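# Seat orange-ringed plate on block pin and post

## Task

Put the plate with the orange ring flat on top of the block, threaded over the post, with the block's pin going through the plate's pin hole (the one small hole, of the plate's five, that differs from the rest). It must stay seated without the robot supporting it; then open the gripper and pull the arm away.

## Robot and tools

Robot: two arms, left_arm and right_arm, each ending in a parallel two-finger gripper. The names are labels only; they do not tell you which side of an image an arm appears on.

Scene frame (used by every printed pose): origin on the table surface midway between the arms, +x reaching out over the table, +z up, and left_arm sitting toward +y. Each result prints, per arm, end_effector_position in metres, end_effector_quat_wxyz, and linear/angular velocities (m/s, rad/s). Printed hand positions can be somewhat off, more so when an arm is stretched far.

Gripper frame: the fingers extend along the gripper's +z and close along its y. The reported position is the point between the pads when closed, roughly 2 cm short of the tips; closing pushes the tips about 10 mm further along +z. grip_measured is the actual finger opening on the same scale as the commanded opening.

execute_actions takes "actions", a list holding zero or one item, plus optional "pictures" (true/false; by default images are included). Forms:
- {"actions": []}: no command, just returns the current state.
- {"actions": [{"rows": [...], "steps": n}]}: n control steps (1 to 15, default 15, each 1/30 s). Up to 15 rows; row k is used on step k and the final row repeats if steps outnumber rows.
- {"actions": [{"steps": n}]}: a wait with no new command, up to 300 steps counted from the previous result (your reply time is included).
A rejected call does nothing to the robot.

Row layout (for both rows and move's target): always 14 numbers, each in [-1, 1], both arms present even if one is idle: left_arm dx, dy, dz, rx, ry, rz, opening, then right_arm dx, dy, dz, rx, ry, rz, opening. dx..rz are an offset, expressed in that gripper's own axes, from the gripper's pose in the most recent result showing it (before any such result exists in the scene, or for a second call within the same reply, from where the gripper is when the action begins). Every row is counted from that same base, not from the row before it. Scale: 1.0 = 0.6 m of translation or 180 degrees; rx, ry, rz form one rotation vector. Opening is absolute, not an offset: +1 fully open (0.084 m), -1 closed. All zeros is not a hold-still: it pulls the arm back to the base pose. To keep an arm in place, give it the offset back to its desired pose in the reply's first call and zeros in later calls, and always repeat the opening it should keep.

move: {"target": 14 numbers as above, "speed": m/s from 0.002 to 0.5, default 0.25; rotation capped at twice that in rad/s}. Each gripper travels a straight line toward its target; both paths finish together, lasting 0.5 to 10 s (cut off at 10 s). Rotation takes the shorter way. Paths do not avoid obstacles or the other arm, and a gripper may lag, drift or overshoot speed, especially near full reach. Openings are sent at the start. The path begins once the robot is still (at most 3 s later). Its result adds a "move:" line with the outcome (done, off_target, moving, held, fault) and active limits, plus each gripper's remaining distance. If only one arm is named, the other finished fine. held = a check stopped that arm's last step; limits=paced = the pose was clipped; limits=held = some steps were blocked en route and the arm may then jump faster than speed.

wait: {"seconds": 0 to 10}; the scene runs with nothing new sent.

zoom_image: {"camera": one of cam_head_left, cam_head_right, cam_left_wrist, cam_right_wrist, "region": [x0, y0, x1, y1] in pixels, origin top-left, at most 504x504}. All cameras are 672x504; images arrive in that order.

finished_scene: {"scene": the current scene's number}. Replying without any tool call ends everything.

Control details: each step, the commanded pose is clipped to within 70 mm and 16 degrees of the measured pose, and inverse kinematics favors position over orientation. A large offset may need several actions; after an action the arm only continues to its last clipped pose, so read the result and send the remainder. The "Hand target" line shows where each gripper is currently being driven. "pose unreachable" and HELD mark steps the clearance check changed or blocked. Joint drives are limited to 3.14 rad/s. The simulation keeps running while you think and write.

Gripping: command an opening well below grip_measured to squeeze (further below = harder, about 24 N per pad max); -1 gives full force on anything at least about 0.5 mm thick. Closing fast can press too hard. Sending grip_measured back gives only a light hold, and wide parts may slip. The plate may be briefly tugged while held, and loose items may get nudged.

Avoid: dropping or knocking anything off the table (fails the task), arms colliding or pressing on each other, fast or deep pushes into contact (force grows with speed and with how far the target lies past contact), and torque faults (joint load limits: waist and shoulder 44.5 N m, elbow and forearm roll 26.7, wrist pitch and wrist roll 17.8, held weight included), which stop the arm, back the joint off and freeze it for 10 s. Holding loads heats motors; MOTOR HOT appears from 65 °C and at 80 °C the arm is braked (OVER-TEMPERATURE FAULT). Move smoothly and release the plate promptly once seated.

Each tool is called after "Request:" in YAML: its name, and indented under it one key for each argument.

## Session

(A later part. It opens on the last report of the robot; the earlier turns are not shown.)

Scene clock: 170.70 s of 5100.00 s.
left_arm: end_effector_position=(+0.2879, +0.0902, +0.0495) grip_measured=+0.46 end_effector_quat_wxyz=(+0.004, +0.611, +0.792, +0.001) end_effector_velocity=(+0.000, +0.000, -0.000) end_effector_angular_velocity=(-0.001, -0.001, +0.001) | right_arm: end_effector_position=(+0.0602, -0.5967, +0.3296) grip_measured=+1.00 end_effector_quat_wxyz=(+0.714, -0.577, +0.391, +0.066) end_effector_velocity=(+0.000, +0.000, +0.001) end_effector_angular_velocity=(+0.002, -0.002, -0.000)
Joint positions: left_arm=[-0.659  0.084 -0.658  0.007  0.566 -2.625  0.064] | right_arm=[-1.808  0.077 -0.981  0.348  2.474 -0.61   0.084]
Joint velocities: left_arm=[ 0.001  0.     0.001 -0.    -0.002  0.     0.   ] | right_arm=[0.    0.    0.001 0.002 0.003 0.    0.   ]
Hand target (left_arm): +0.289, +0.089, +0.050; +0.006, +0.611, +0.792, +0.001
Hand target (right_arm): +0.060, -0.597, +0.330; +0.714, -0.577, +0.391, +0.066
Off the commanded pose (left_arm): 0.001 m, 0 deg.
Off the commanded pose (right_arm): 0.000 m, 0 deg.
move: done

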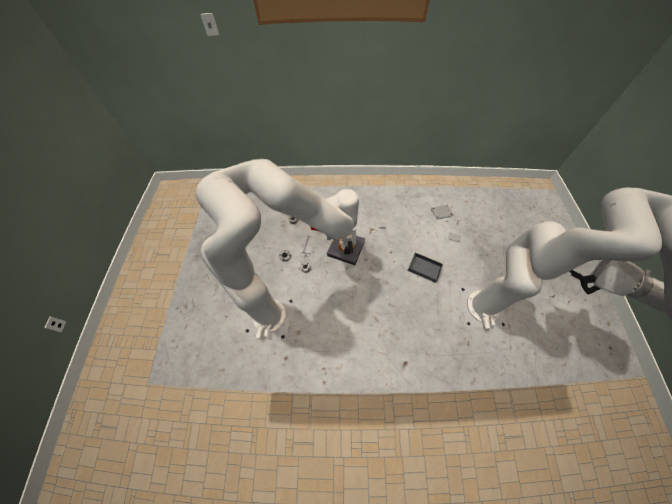

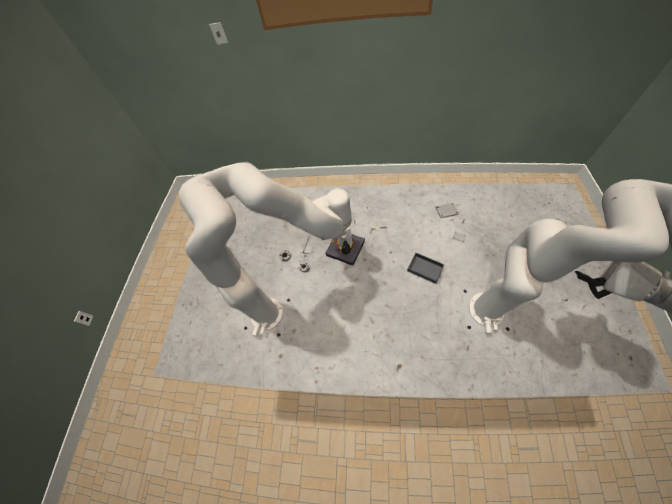

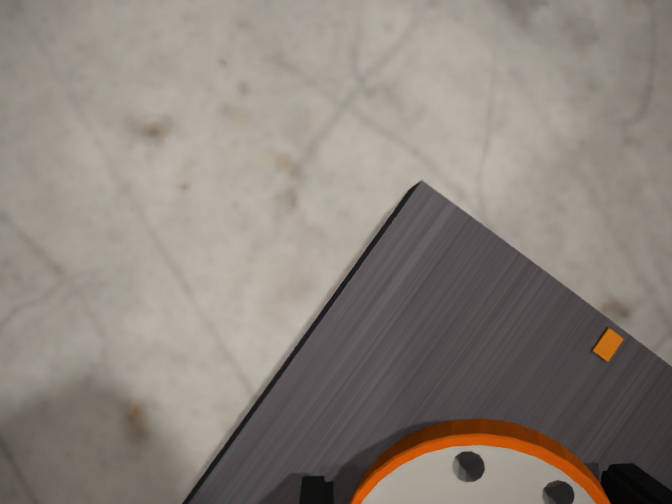

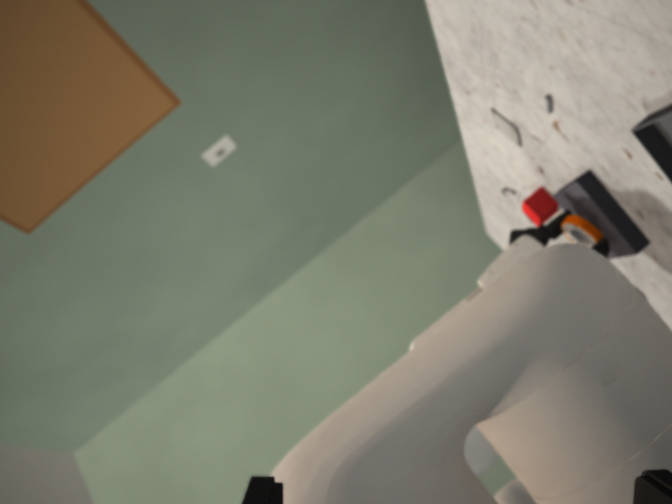

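Request:
move:
  target: [0, 0.003, -0.006, 0, 0, 0, -0.3, 0, 0, 0, 0, 0, 0, 1]
  speed: 0.01

Request:
move:
  target: [0, 0, 0.012, 0, 0, 0, -0.3, 0, 0, 0, 0, 0, 0, 1]
  speed: 0.008

Request:
zoom_image:
  camera: "cam_head_right"
  region: [310, 210, 390, 270]

Scene clock: 174.93 s of 5100.00 s.
left_arm: end_effector_position=(+0.2896, +0.0906, +0.0531) grip_measured=+0.46 end_effector_quat_wxyz=(+0.004, +0.611, +0.792, +0.001) end_effector_velocity=(-0.000, +0.001, -0.000) end_effector_angular_velocity=(+0.002, +0.001, -0.001) | right_arm: end_effector_position=(+0.0602, -0.5967, +0.3296) grip_measured=+1.00 end_effector_quat_wxyz=(+0.714, -0.577, +0.391, +0.066) end_effector_velocity=(-0.000, -0.000, +0.000) end_effector_angular_velocity=(+0.000, +0.000, +0.001)
Joint positions: left_arm=[-0.655  0.077 -0.663  0.007  0.578 -2.622  0.063] | right_arm=[-1.808  0.077 -0.981  0.348  2.474 -0.61   0.084]
Joint velocities: left_arm=[ 0.001 -0.     0.     0.001  0.003  0.001 -0.   ] | right_arm=[ 0.001  0.    -0.001 -0.     0.001  0.     0.   ]
Hand target (left_arm): +0.290, +0.091, +0.053; +0.004, +0.611, +0.792, +0.001
Hand target (right_arm): +0.060, -0.597, +0.330; +0.714, -0.577, +0.391, +0.066
Off the commanded pose (left_arm): 0.000 m, 0 deg.
Off the commanded pose (right_arm): 0.000 m, 0 deg.
After step 90, 0.53 s passed at rest.
move: done

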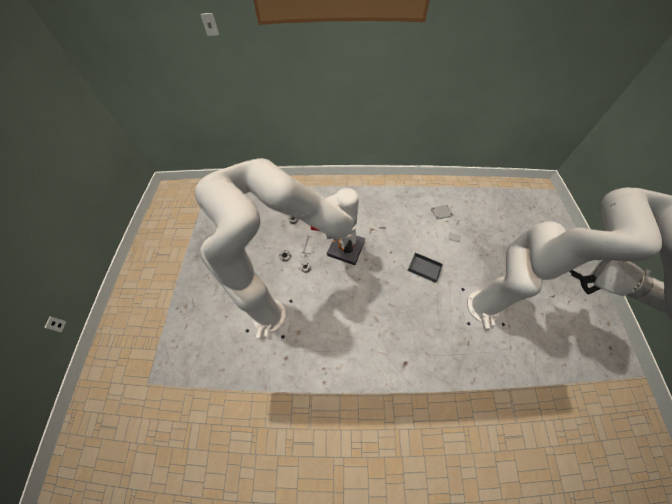

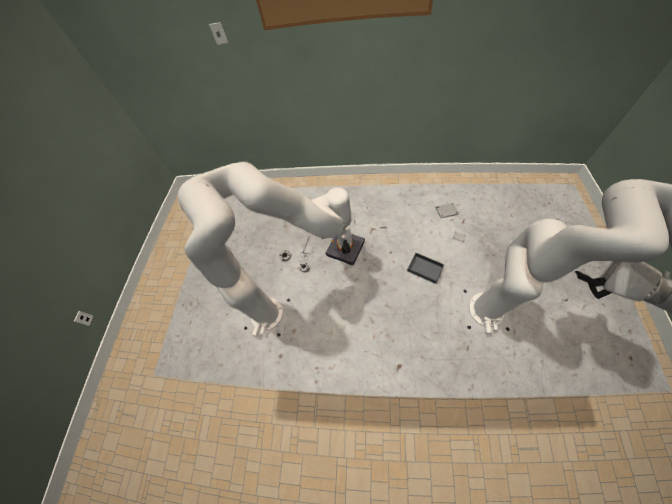

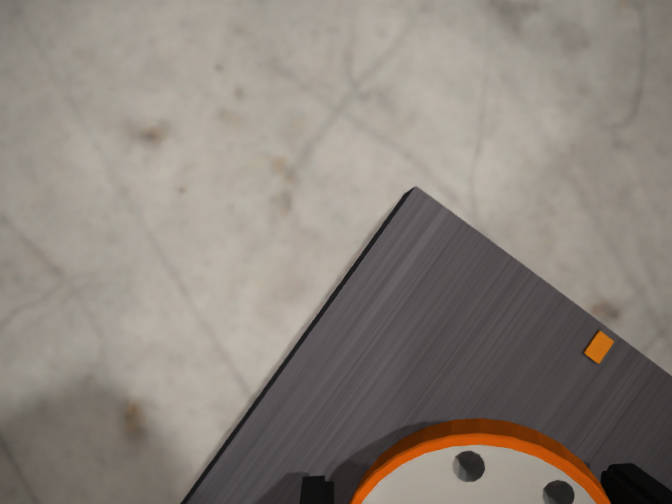

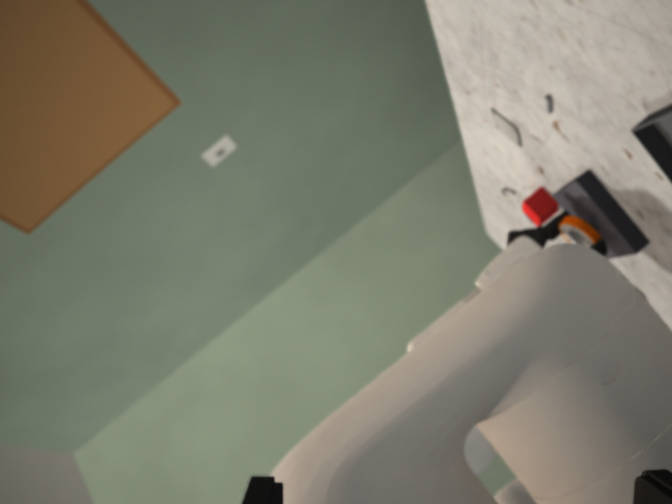

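Scene clock: 176.07 s of 5100.00 s.
left_arm: end_effector_position=(+0.2900, +0.0899, +0.0466) grip_measured=+0.46 end_effector_quat_wxyz=(+0.005, +0.611, +0.791, +0.001) end_effector_velocity=(+0.000, -0.000, -0.000) end_effector_angular_velocity=(-0.001, -0.001, +0.001) | right_arm: end_effector_position=(+0.0602, -0.5967, +0.3296) grip_measured=+1.00 end_effector_quat_wxyz=(+0.714, -0.577, +0.391, +0.066) end_effector_velocity=(-0.000, +0.000, -0.000) end_effector_angular_velocity=(+0.000, +0.001, -0.000)
Joint positions: left_arm=[-0.656  0.096 -0.661  0.007  0.555 -2.622  0.063] | right_arm=[-1.808  0.077 -0.981  0.348  2.474 -0.61   0.084]
Joint velocities: left_arm=[ 0.     0.002 -0.001 -0.001 -0.003  0.    -0.   ] | right_arm=[-0.001  0.     0.    -0.002 -0.     0.     0.   ]
Hand target (left_arm): +0.290, +0.091, +0.046; +0.004, +0.611, +0.792, +0.001
Hand target (right_arm): +0.060, -0.597, +0.330; +0.714, -0.577, +0.391, +0.066
Off the commanded pose (left_arm): 0.001 m, 0 deg.
Off the commanded pose (right_arm): 0.000 m, 0 deg.
move: done

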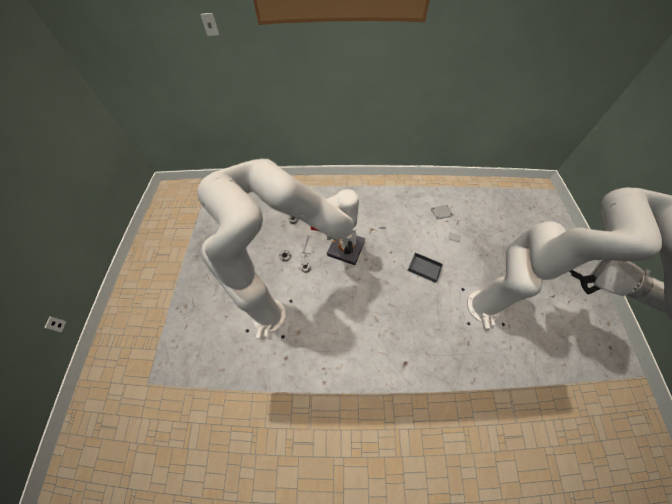

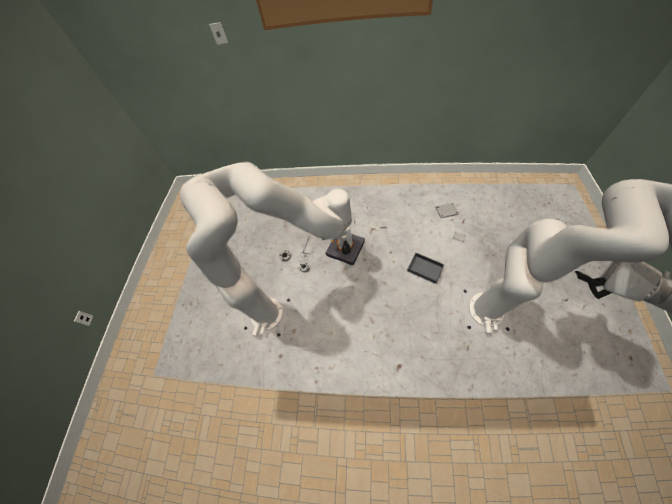

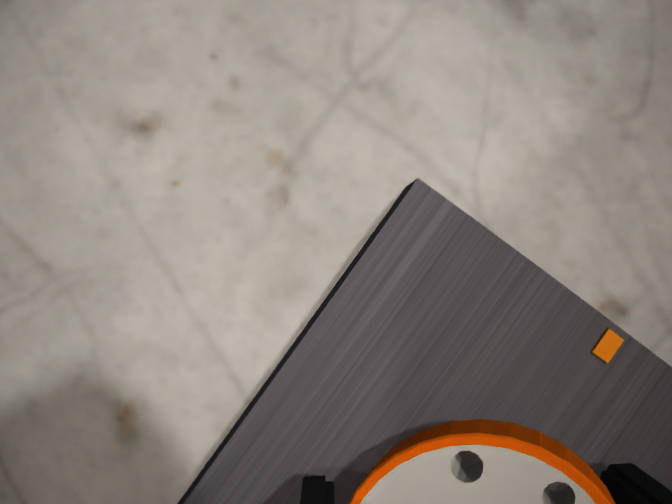

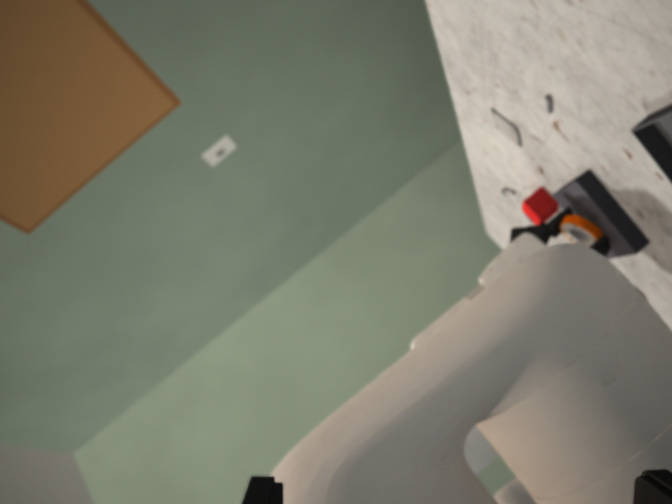

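Region (310, 210, 390, 270) of cam_head_right's 672x504 image, scaled by 6.300, with more detail than that image has; it fills the top 378 rows of this view, and the rest is white.

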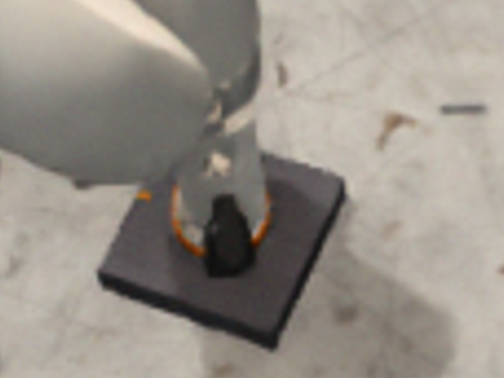

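Request:
move:
  target: [0, 0, 0, 0, 0, 0, 0.7, 0, 0, 0, 0, 0, 0, 1]
  speed: 0.01

Request:
move:
  target: [-0.03, 0, -0.1, 0, 0, 0, 0.7, 0, 0, 0, 0, 0, 0, 1]
  speed: 0.06

Scene clock: 181.37 s of 5100.00 s.
left_arm: end_effector_position=(+0.2899, +0.0900, +0.0465) grip_measured=+0.70 end_effector_quat_wxyz=(+0.005, +0.611, +0.791, +0.001) end_effector_velocity=(+0.000, -0.000, +0.000) end_effector_angular_velocity=(-0.001, -0.001, +0.000) | right_arm: end_effector_position=(+0.0602, -0.5967, +0.3296) grip_measured=+1.00 end_effector_quat_wxyz=(+0.714, -0.577, +0.391, +0.066) end_effector_velocity=(+0.000, -0.000, +0.000) end_effector_angular_velocity=(-0.000, -0.001, -0.000)
Joint positions: left_arm=[-0.656  0.096 -0.661  0.007  0.555 -2.622  0.073] | right_arm=[-1.808  0.077 -0.981  0.348  2.474 -0.61   0.084]
Joint velocities: left_arm=[-0.    -0.    -0.001 -0.    -0.001  0.    -0.   ] | right_arm=[ 0.    -0.    -0.     0.001  0.    -0.    -0.   ]
Hand target (left_arm): +0.290, +0.090, +0.047; +0.005, +0.611, +0.791, +0.001
Hand target (right_arm): +0.060, -0.597, +0.330; +0.714, -0.577, +0.391, +0.066
Off the commanded pose (left_arm): 0.000 m, 0 deg.
Off the commanded pose (right_arm): 0.000 m, 0 deg.
After step 90, 1.60 s passed at rest.
move: done

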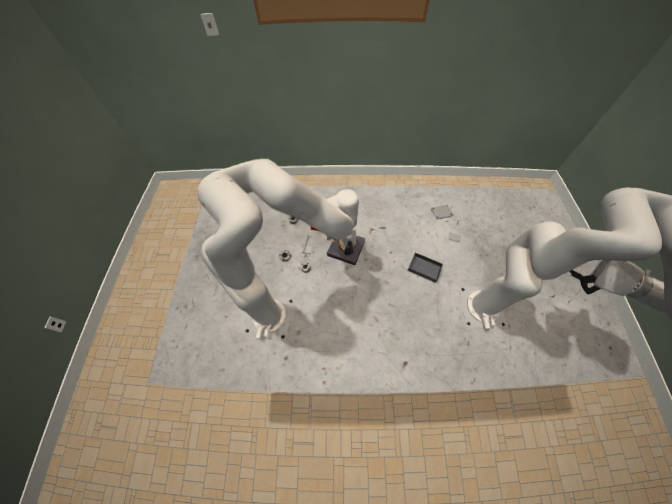

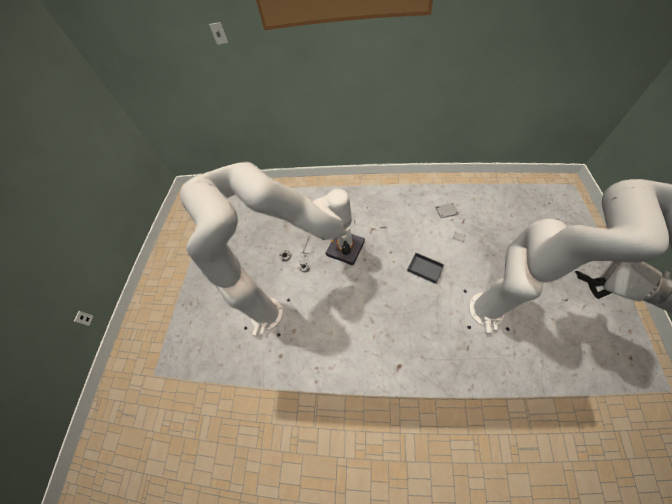

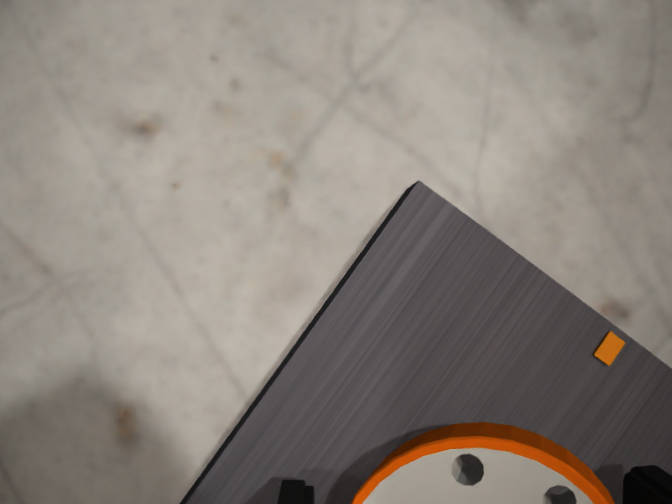

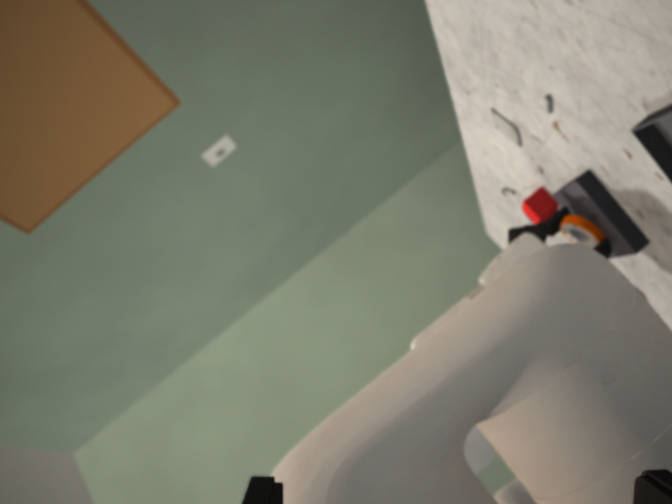

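Scene clock: 182.77 s of 5100.00 s.
left_arm: end_effector_position=(+0.2938, +0.0731, +0.1061) grip_measured=+0.70 end_effector_quat_wxyz=(+0.005, +0.611, +0.791, +0.001) end_effector_velocity=(+0.001, -0.002, +0.003) end_effector_angular_velocity=(-0.003, -0.003, +0.001) | right_arm: end_effector_position=(+0.0602, -0.5967, +0.3296) grip_measured=+1.00 end_effector_quat_wxyz=(+0.714, -0.577, +0.391, +0.066) end_effector_velocity=(+0.000, +0.000, -0.000) end_effector_angular_velocity=(-0.000, +0.002, +0.002)
Joint positions: left_arm=[-0.678 -0.004 -0.756  0.006  0.751 -2.642  0.073] | right_arm=[-1.808  0.077 -0.981  0.348  2.474 -0.61   0.084]
Joint velocities: left_arm=[-0.    -0.003 -0.006 -0.     0.005 -0.001 -0.   ] | right_arm=[ 0.002  0.     0.    -0.001 -0.001  0.    -0.   ]
Hand target (left_arm): +0.294, +0.073, +0.107; +0.005, +0.611, +0.791, +0.001
Hand target (right_arm): +0.060, -0.597, +0.330; +0.714, -0.577, +0.391, +0.066
Off the commanded pose (left_arm): 0.001 m, 0 deg.
Off the commanded pose (right_arm): 0.000 m, 0 deg.
move: done

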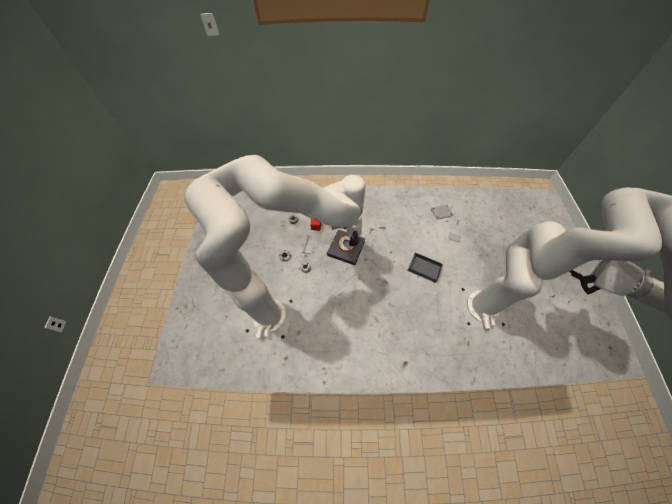

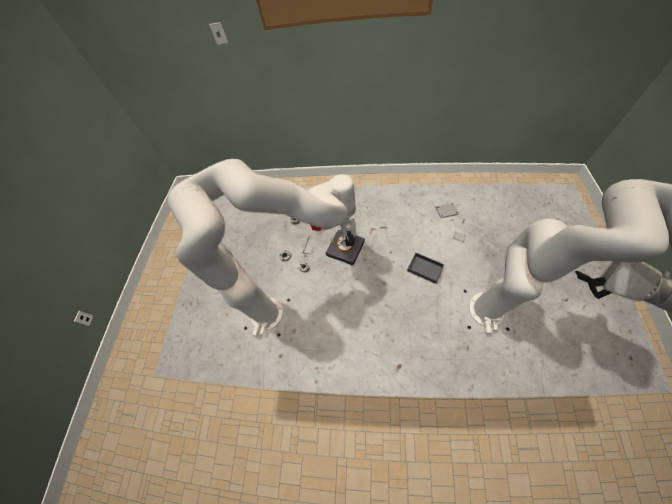

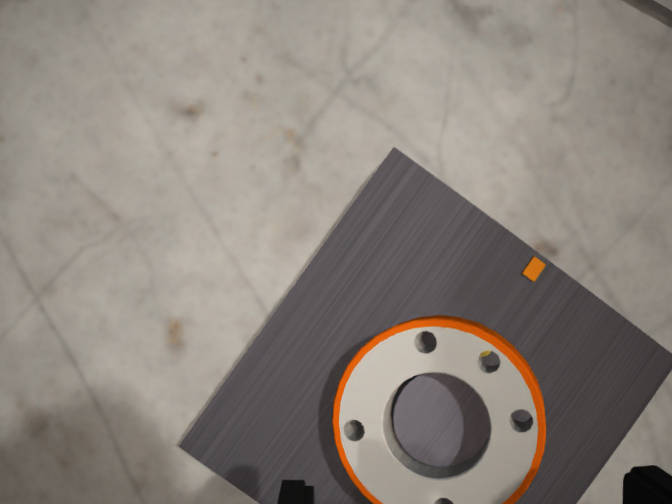

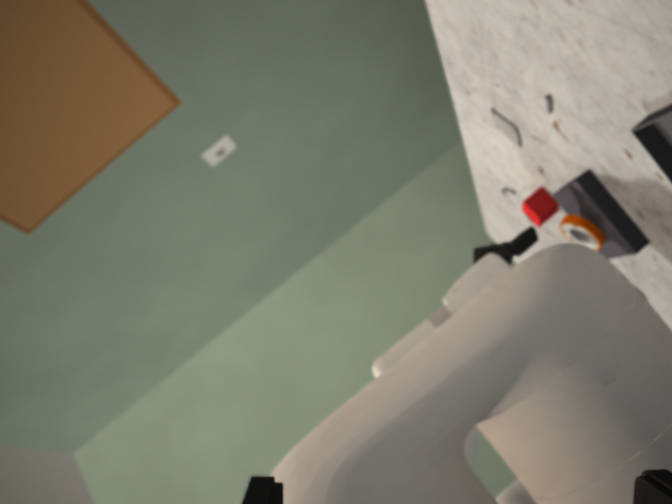

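Request:
move:
  target: [0.03, 0, 0.06, 0, 0, 0, -0.05, 0, 0, 0, 0, 0, 0, 1]
  speed: 0.06

Request:
move:
  target: [0, 0, 0.025, 0, 0, 0, -0.05, 0, 0, 0, 0, 0, 0, 1]
  speed: 0.01

Scene clock: 189.80 s of 5100.00 s.
left_arm: end_effector_position=(+0.2894, +0.0904, +0.0700) grip_measured=-0.06 end_effector_quat_wxyz=(+0.004, +0.611, +0.791, +0.001) end_effector_velocity=(+0.003, -0.002, +0.003) end_effector_angular_velocity=(-0.007, -0.008, -0.002) | right_arm: end_effector_position=(+0.0602, -0.5967, +0.3296) grip_measured=+1.00 end_effector_quat_wxyz=(+0.714, -0.577, +0.391, +0.066) end_effector_velocity=(+0.000, -0.000, +0.000) end_effector_angular_velocity=(-0.000, -0.001, -0.002)
Joint positions: left_arm=[-0.656  0.032 -0.671  0.007  0.63  -2.621  0.041] | right_arm=[-1.808  0.077 -0.981  0.348  2.474 -0.61   0.084]
Joint velocities: left_arm=[ 0.    -0.002 -0.005  0.001 -0.005  0.001  0.   ] | right_arm=[-0.    -0.     0.     0.002 -0.     0.     0.   ]
Hand target (left_arm): +0.290, +0.090, +0.070; +0.005, +0.611, +0.791, +0.001
Hand target (right_arm): +0.060, -0.597, +0.330; +0.714, -0.577, +0.391, +0.066
Off the commanded pose (left_arm): 0.000 m, 0 deg.
Off the commanded pose (right_arm): 0.000 m, 0 deg.
After step 90, 2.93 s passed at rest.
move: done

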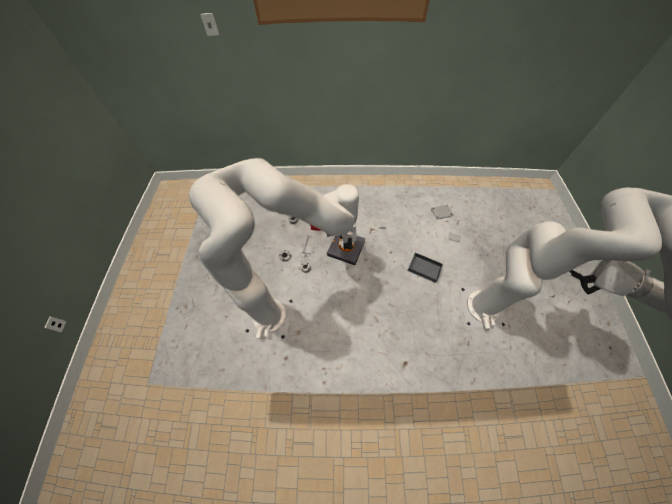

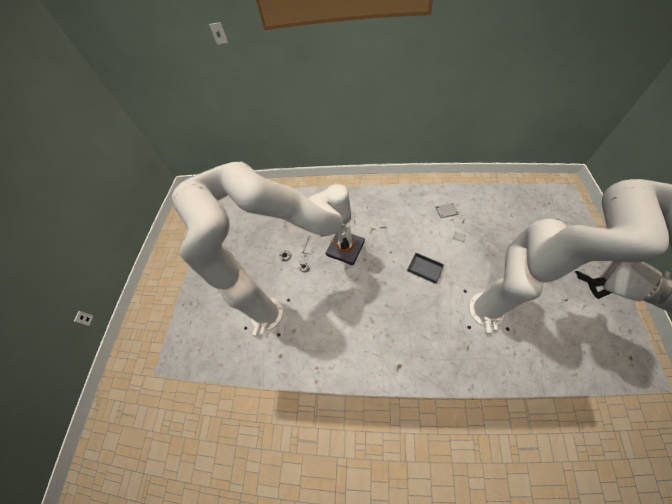

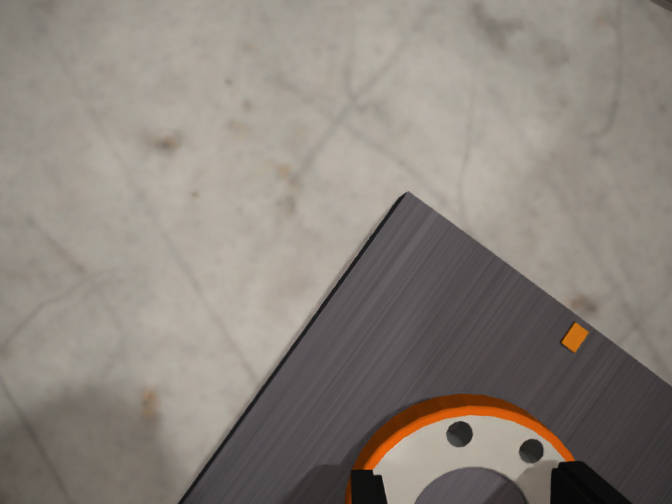

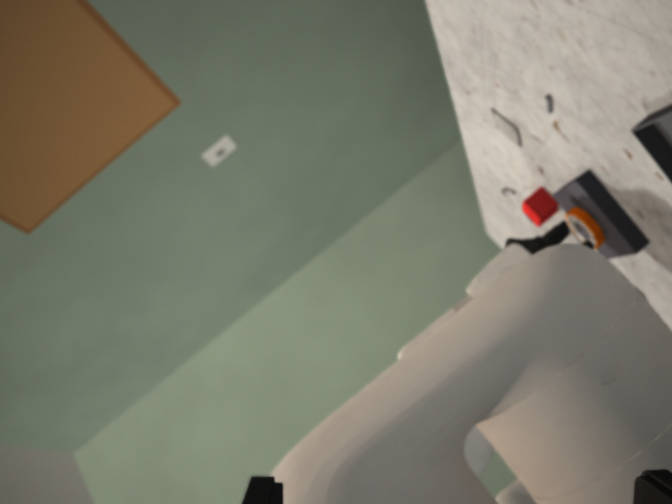

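Scene clock: 191.53 s of 5100.00 s.
left_arm: end_effector_position=(+0.2906, +0.0893, +0.0570) grip_measured=-0.06 end_effector_quat_wxyz=(+0.006, +0.611, +0.791, +0.001) end_effector_velocity=(+0.000, -0.000, -0.001) end_effector_angular_velocity=(-0.001, -0.001, +0.001) | right_arm: end_effector_position=(+0.0602, -0.5967, +0.3296) grip_measured=+1.00 end_effector_quat_wxyz=(+0.714, -0.577, +0.391, +0.066) end_effector_velocity=(+0.000, -0.000, -0.000) end_effector_angular_velocity=(-0.000, +0.000, +0.000)
Joint positions: left_arm=[-0.656  0.069 -0.666  0.007  0.585 -2.621  0.042] | right_arm=[-1.808  0.077 -0.981  0.348  2.474 -0.61   0.084]
Joint velocities: left_arm=[ 0.     0.003  0.001 -0.    -0.005 -0.     0.001] | right_arm=[ 0.001 -0.    -0.     0.001 -0.001  0.    -0.   ]
Hand target (left_arm): +0.289, +0.090, +0.055; +0.004, +0.611, +0.791, +0.001
Hand target (right_arm): +0.060, -0.597, +0.330; +0.714, -0.577, +0.391, +0.066
Off the commanded pose (left_arm): 0.003 m, 0 deg.
Off the commanded pose (right_arm): 0.000 m, 0 deg.
move: done

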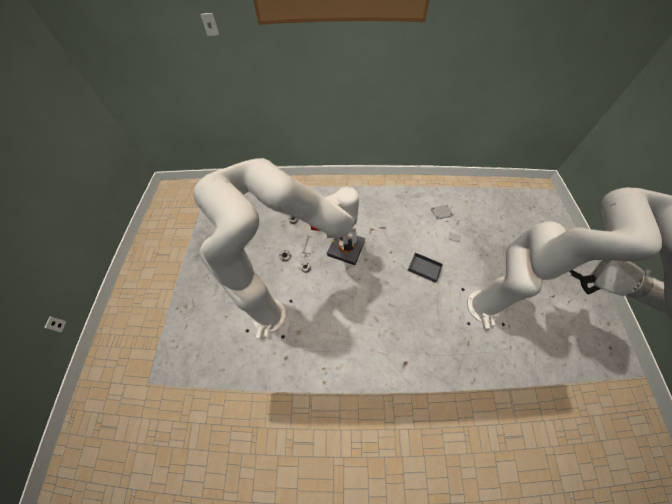

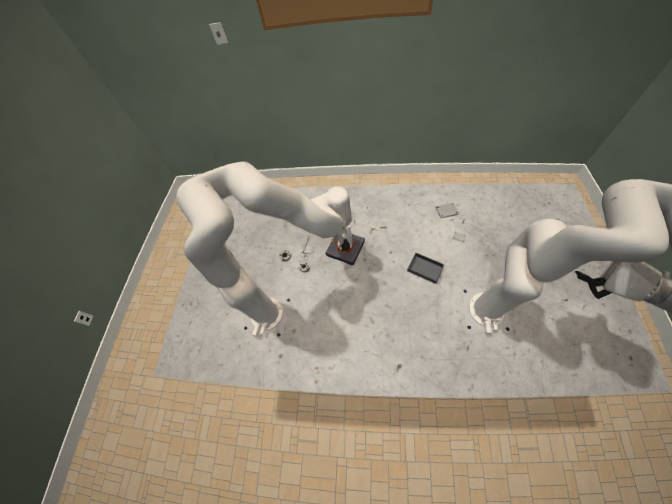

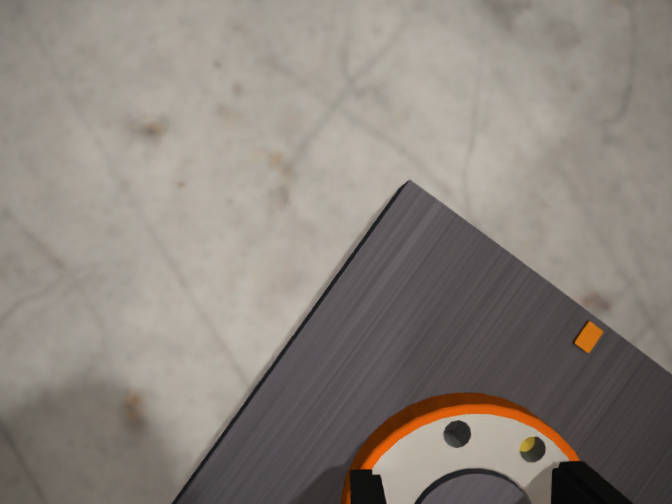

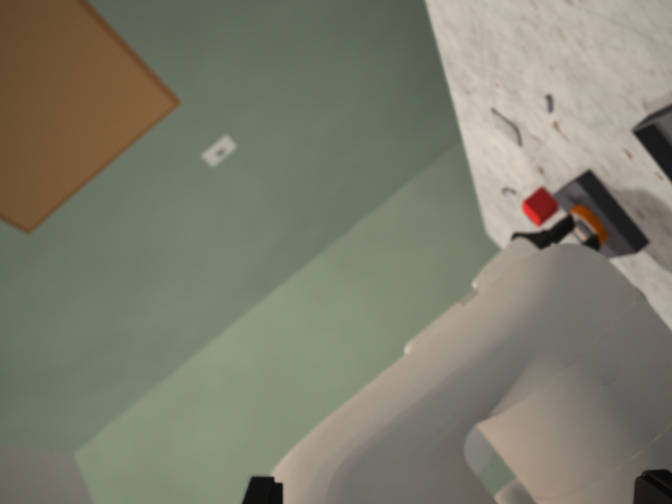

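Request:
move:
  target: [-0.04, 0, -0.1, 0, 0, 0, 0.5, 0, 0, 0, 0, 0, 0, 1]
  speed: 0.08

Request:
zoom_image:
  camera: "cam_left_wrist"
  region: [300, 250, 600, 504]

Request:
zoom_image:
  camera: "cam_right_wrist"
  region: [520, 160, 660, 270]

Scene clock: 196.47 s of 5100.00 s.
left_arm: end_effector_position=(+0.2958, +0.0668, +0.1166) grip_measured=+0.49 end_effector_quat_wxyz=(+0.006, +0.611, +0.791, +0.001) end_effector_velocity=(+0.000, -0.002, +0.003) end_effector_angular_velocity=(+0.001, -0.001, -0.002) | right_arm: end_effector_position=(+0.0602, -0.5967, +0.3296) grip_measured=+1.00 end_effector_quat_wxyz=(+0.714, -0.577, +0.391, +0.066) end_effector_velocity=(-0.000, +0.000, -0.000) end_effector_angular_velocity=(-0.000, +0.001, -0.000)
Joint positions: left_arm=[-0.685 -0.009 -0.785  0.006  0.783 -2.648  0.065] | right_arm=[-1.808  0.077 -0.981  0.348  2.474 -0.61   0.084]
Joint velocities: left_arm=[-0.003 -0.002 -0.007  0.001  0.009 -0.001 -0.   ] | right_arm=[-0.001 -0.    -0.    -0.001 -0.     0.    -0.   ]
Hand target (left_arm): +0.296, +0.066, +0.117; +0.006, +0.611, +0.791, +0.001
Hand target (right_arm): +0.060, -0.597, +0.330; +0.714, -0.577, +0.391, +0.066
Off the commanded pose (left_arm): 0.001 m, 0 deg.
Off the commanded pose (right_arm): 0.000 m, 0 deg.
After step 90, 0.77 s passed at rest.
move: done

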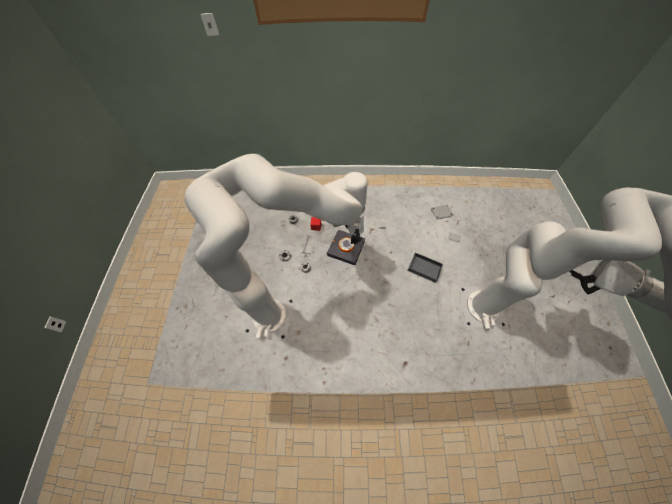

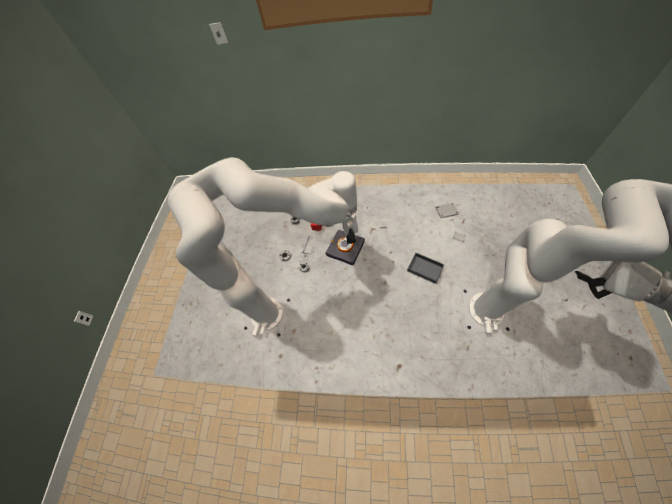

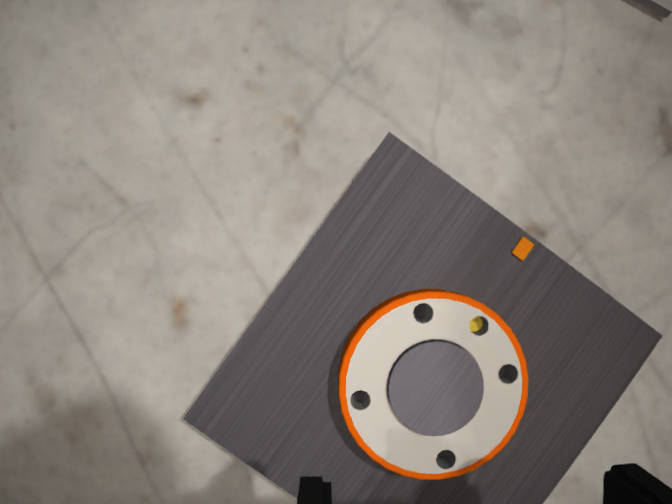

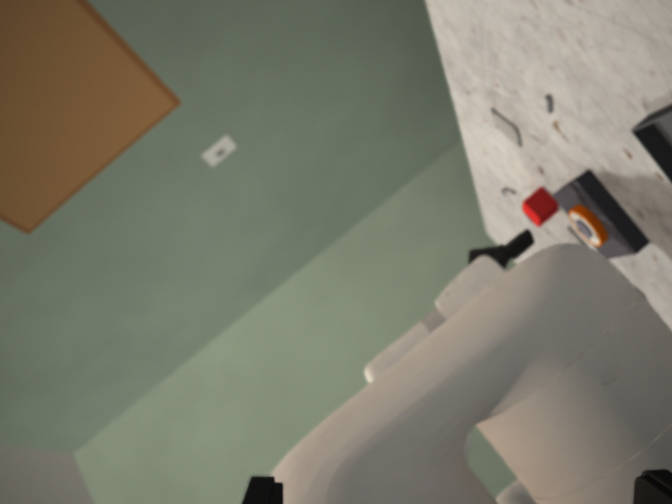

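Region (300, 250, 600, 504) of cam_left_wrist's 672x504 image, scaled by 1.680, with more detail than that image has; it fills the top 427 rows of this view, and the rest is white.

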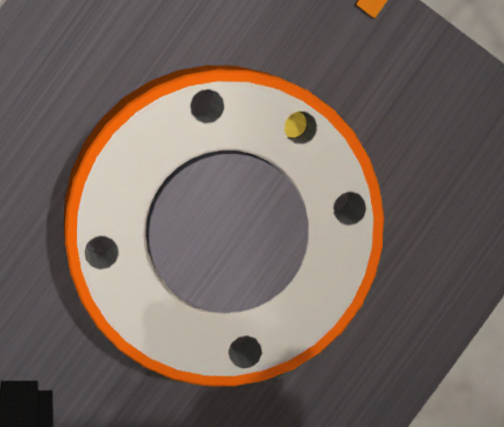

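Region (520, 160, 660, 270) of cam_right_wrist's 672x504 image, scaled by 3.600, with more detail than that image has; it fills the top 396 rows of this view, and the rest is white.

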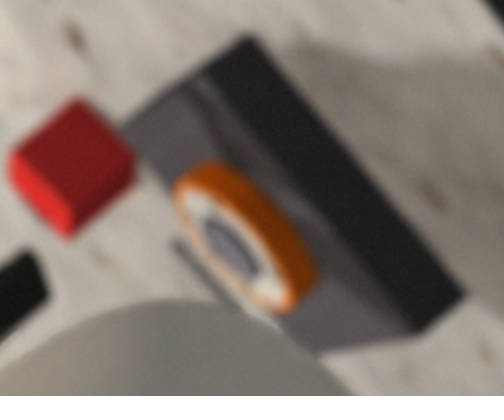

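Request:
finished_scene:
  scene: 1

The scene is finished: the task was done.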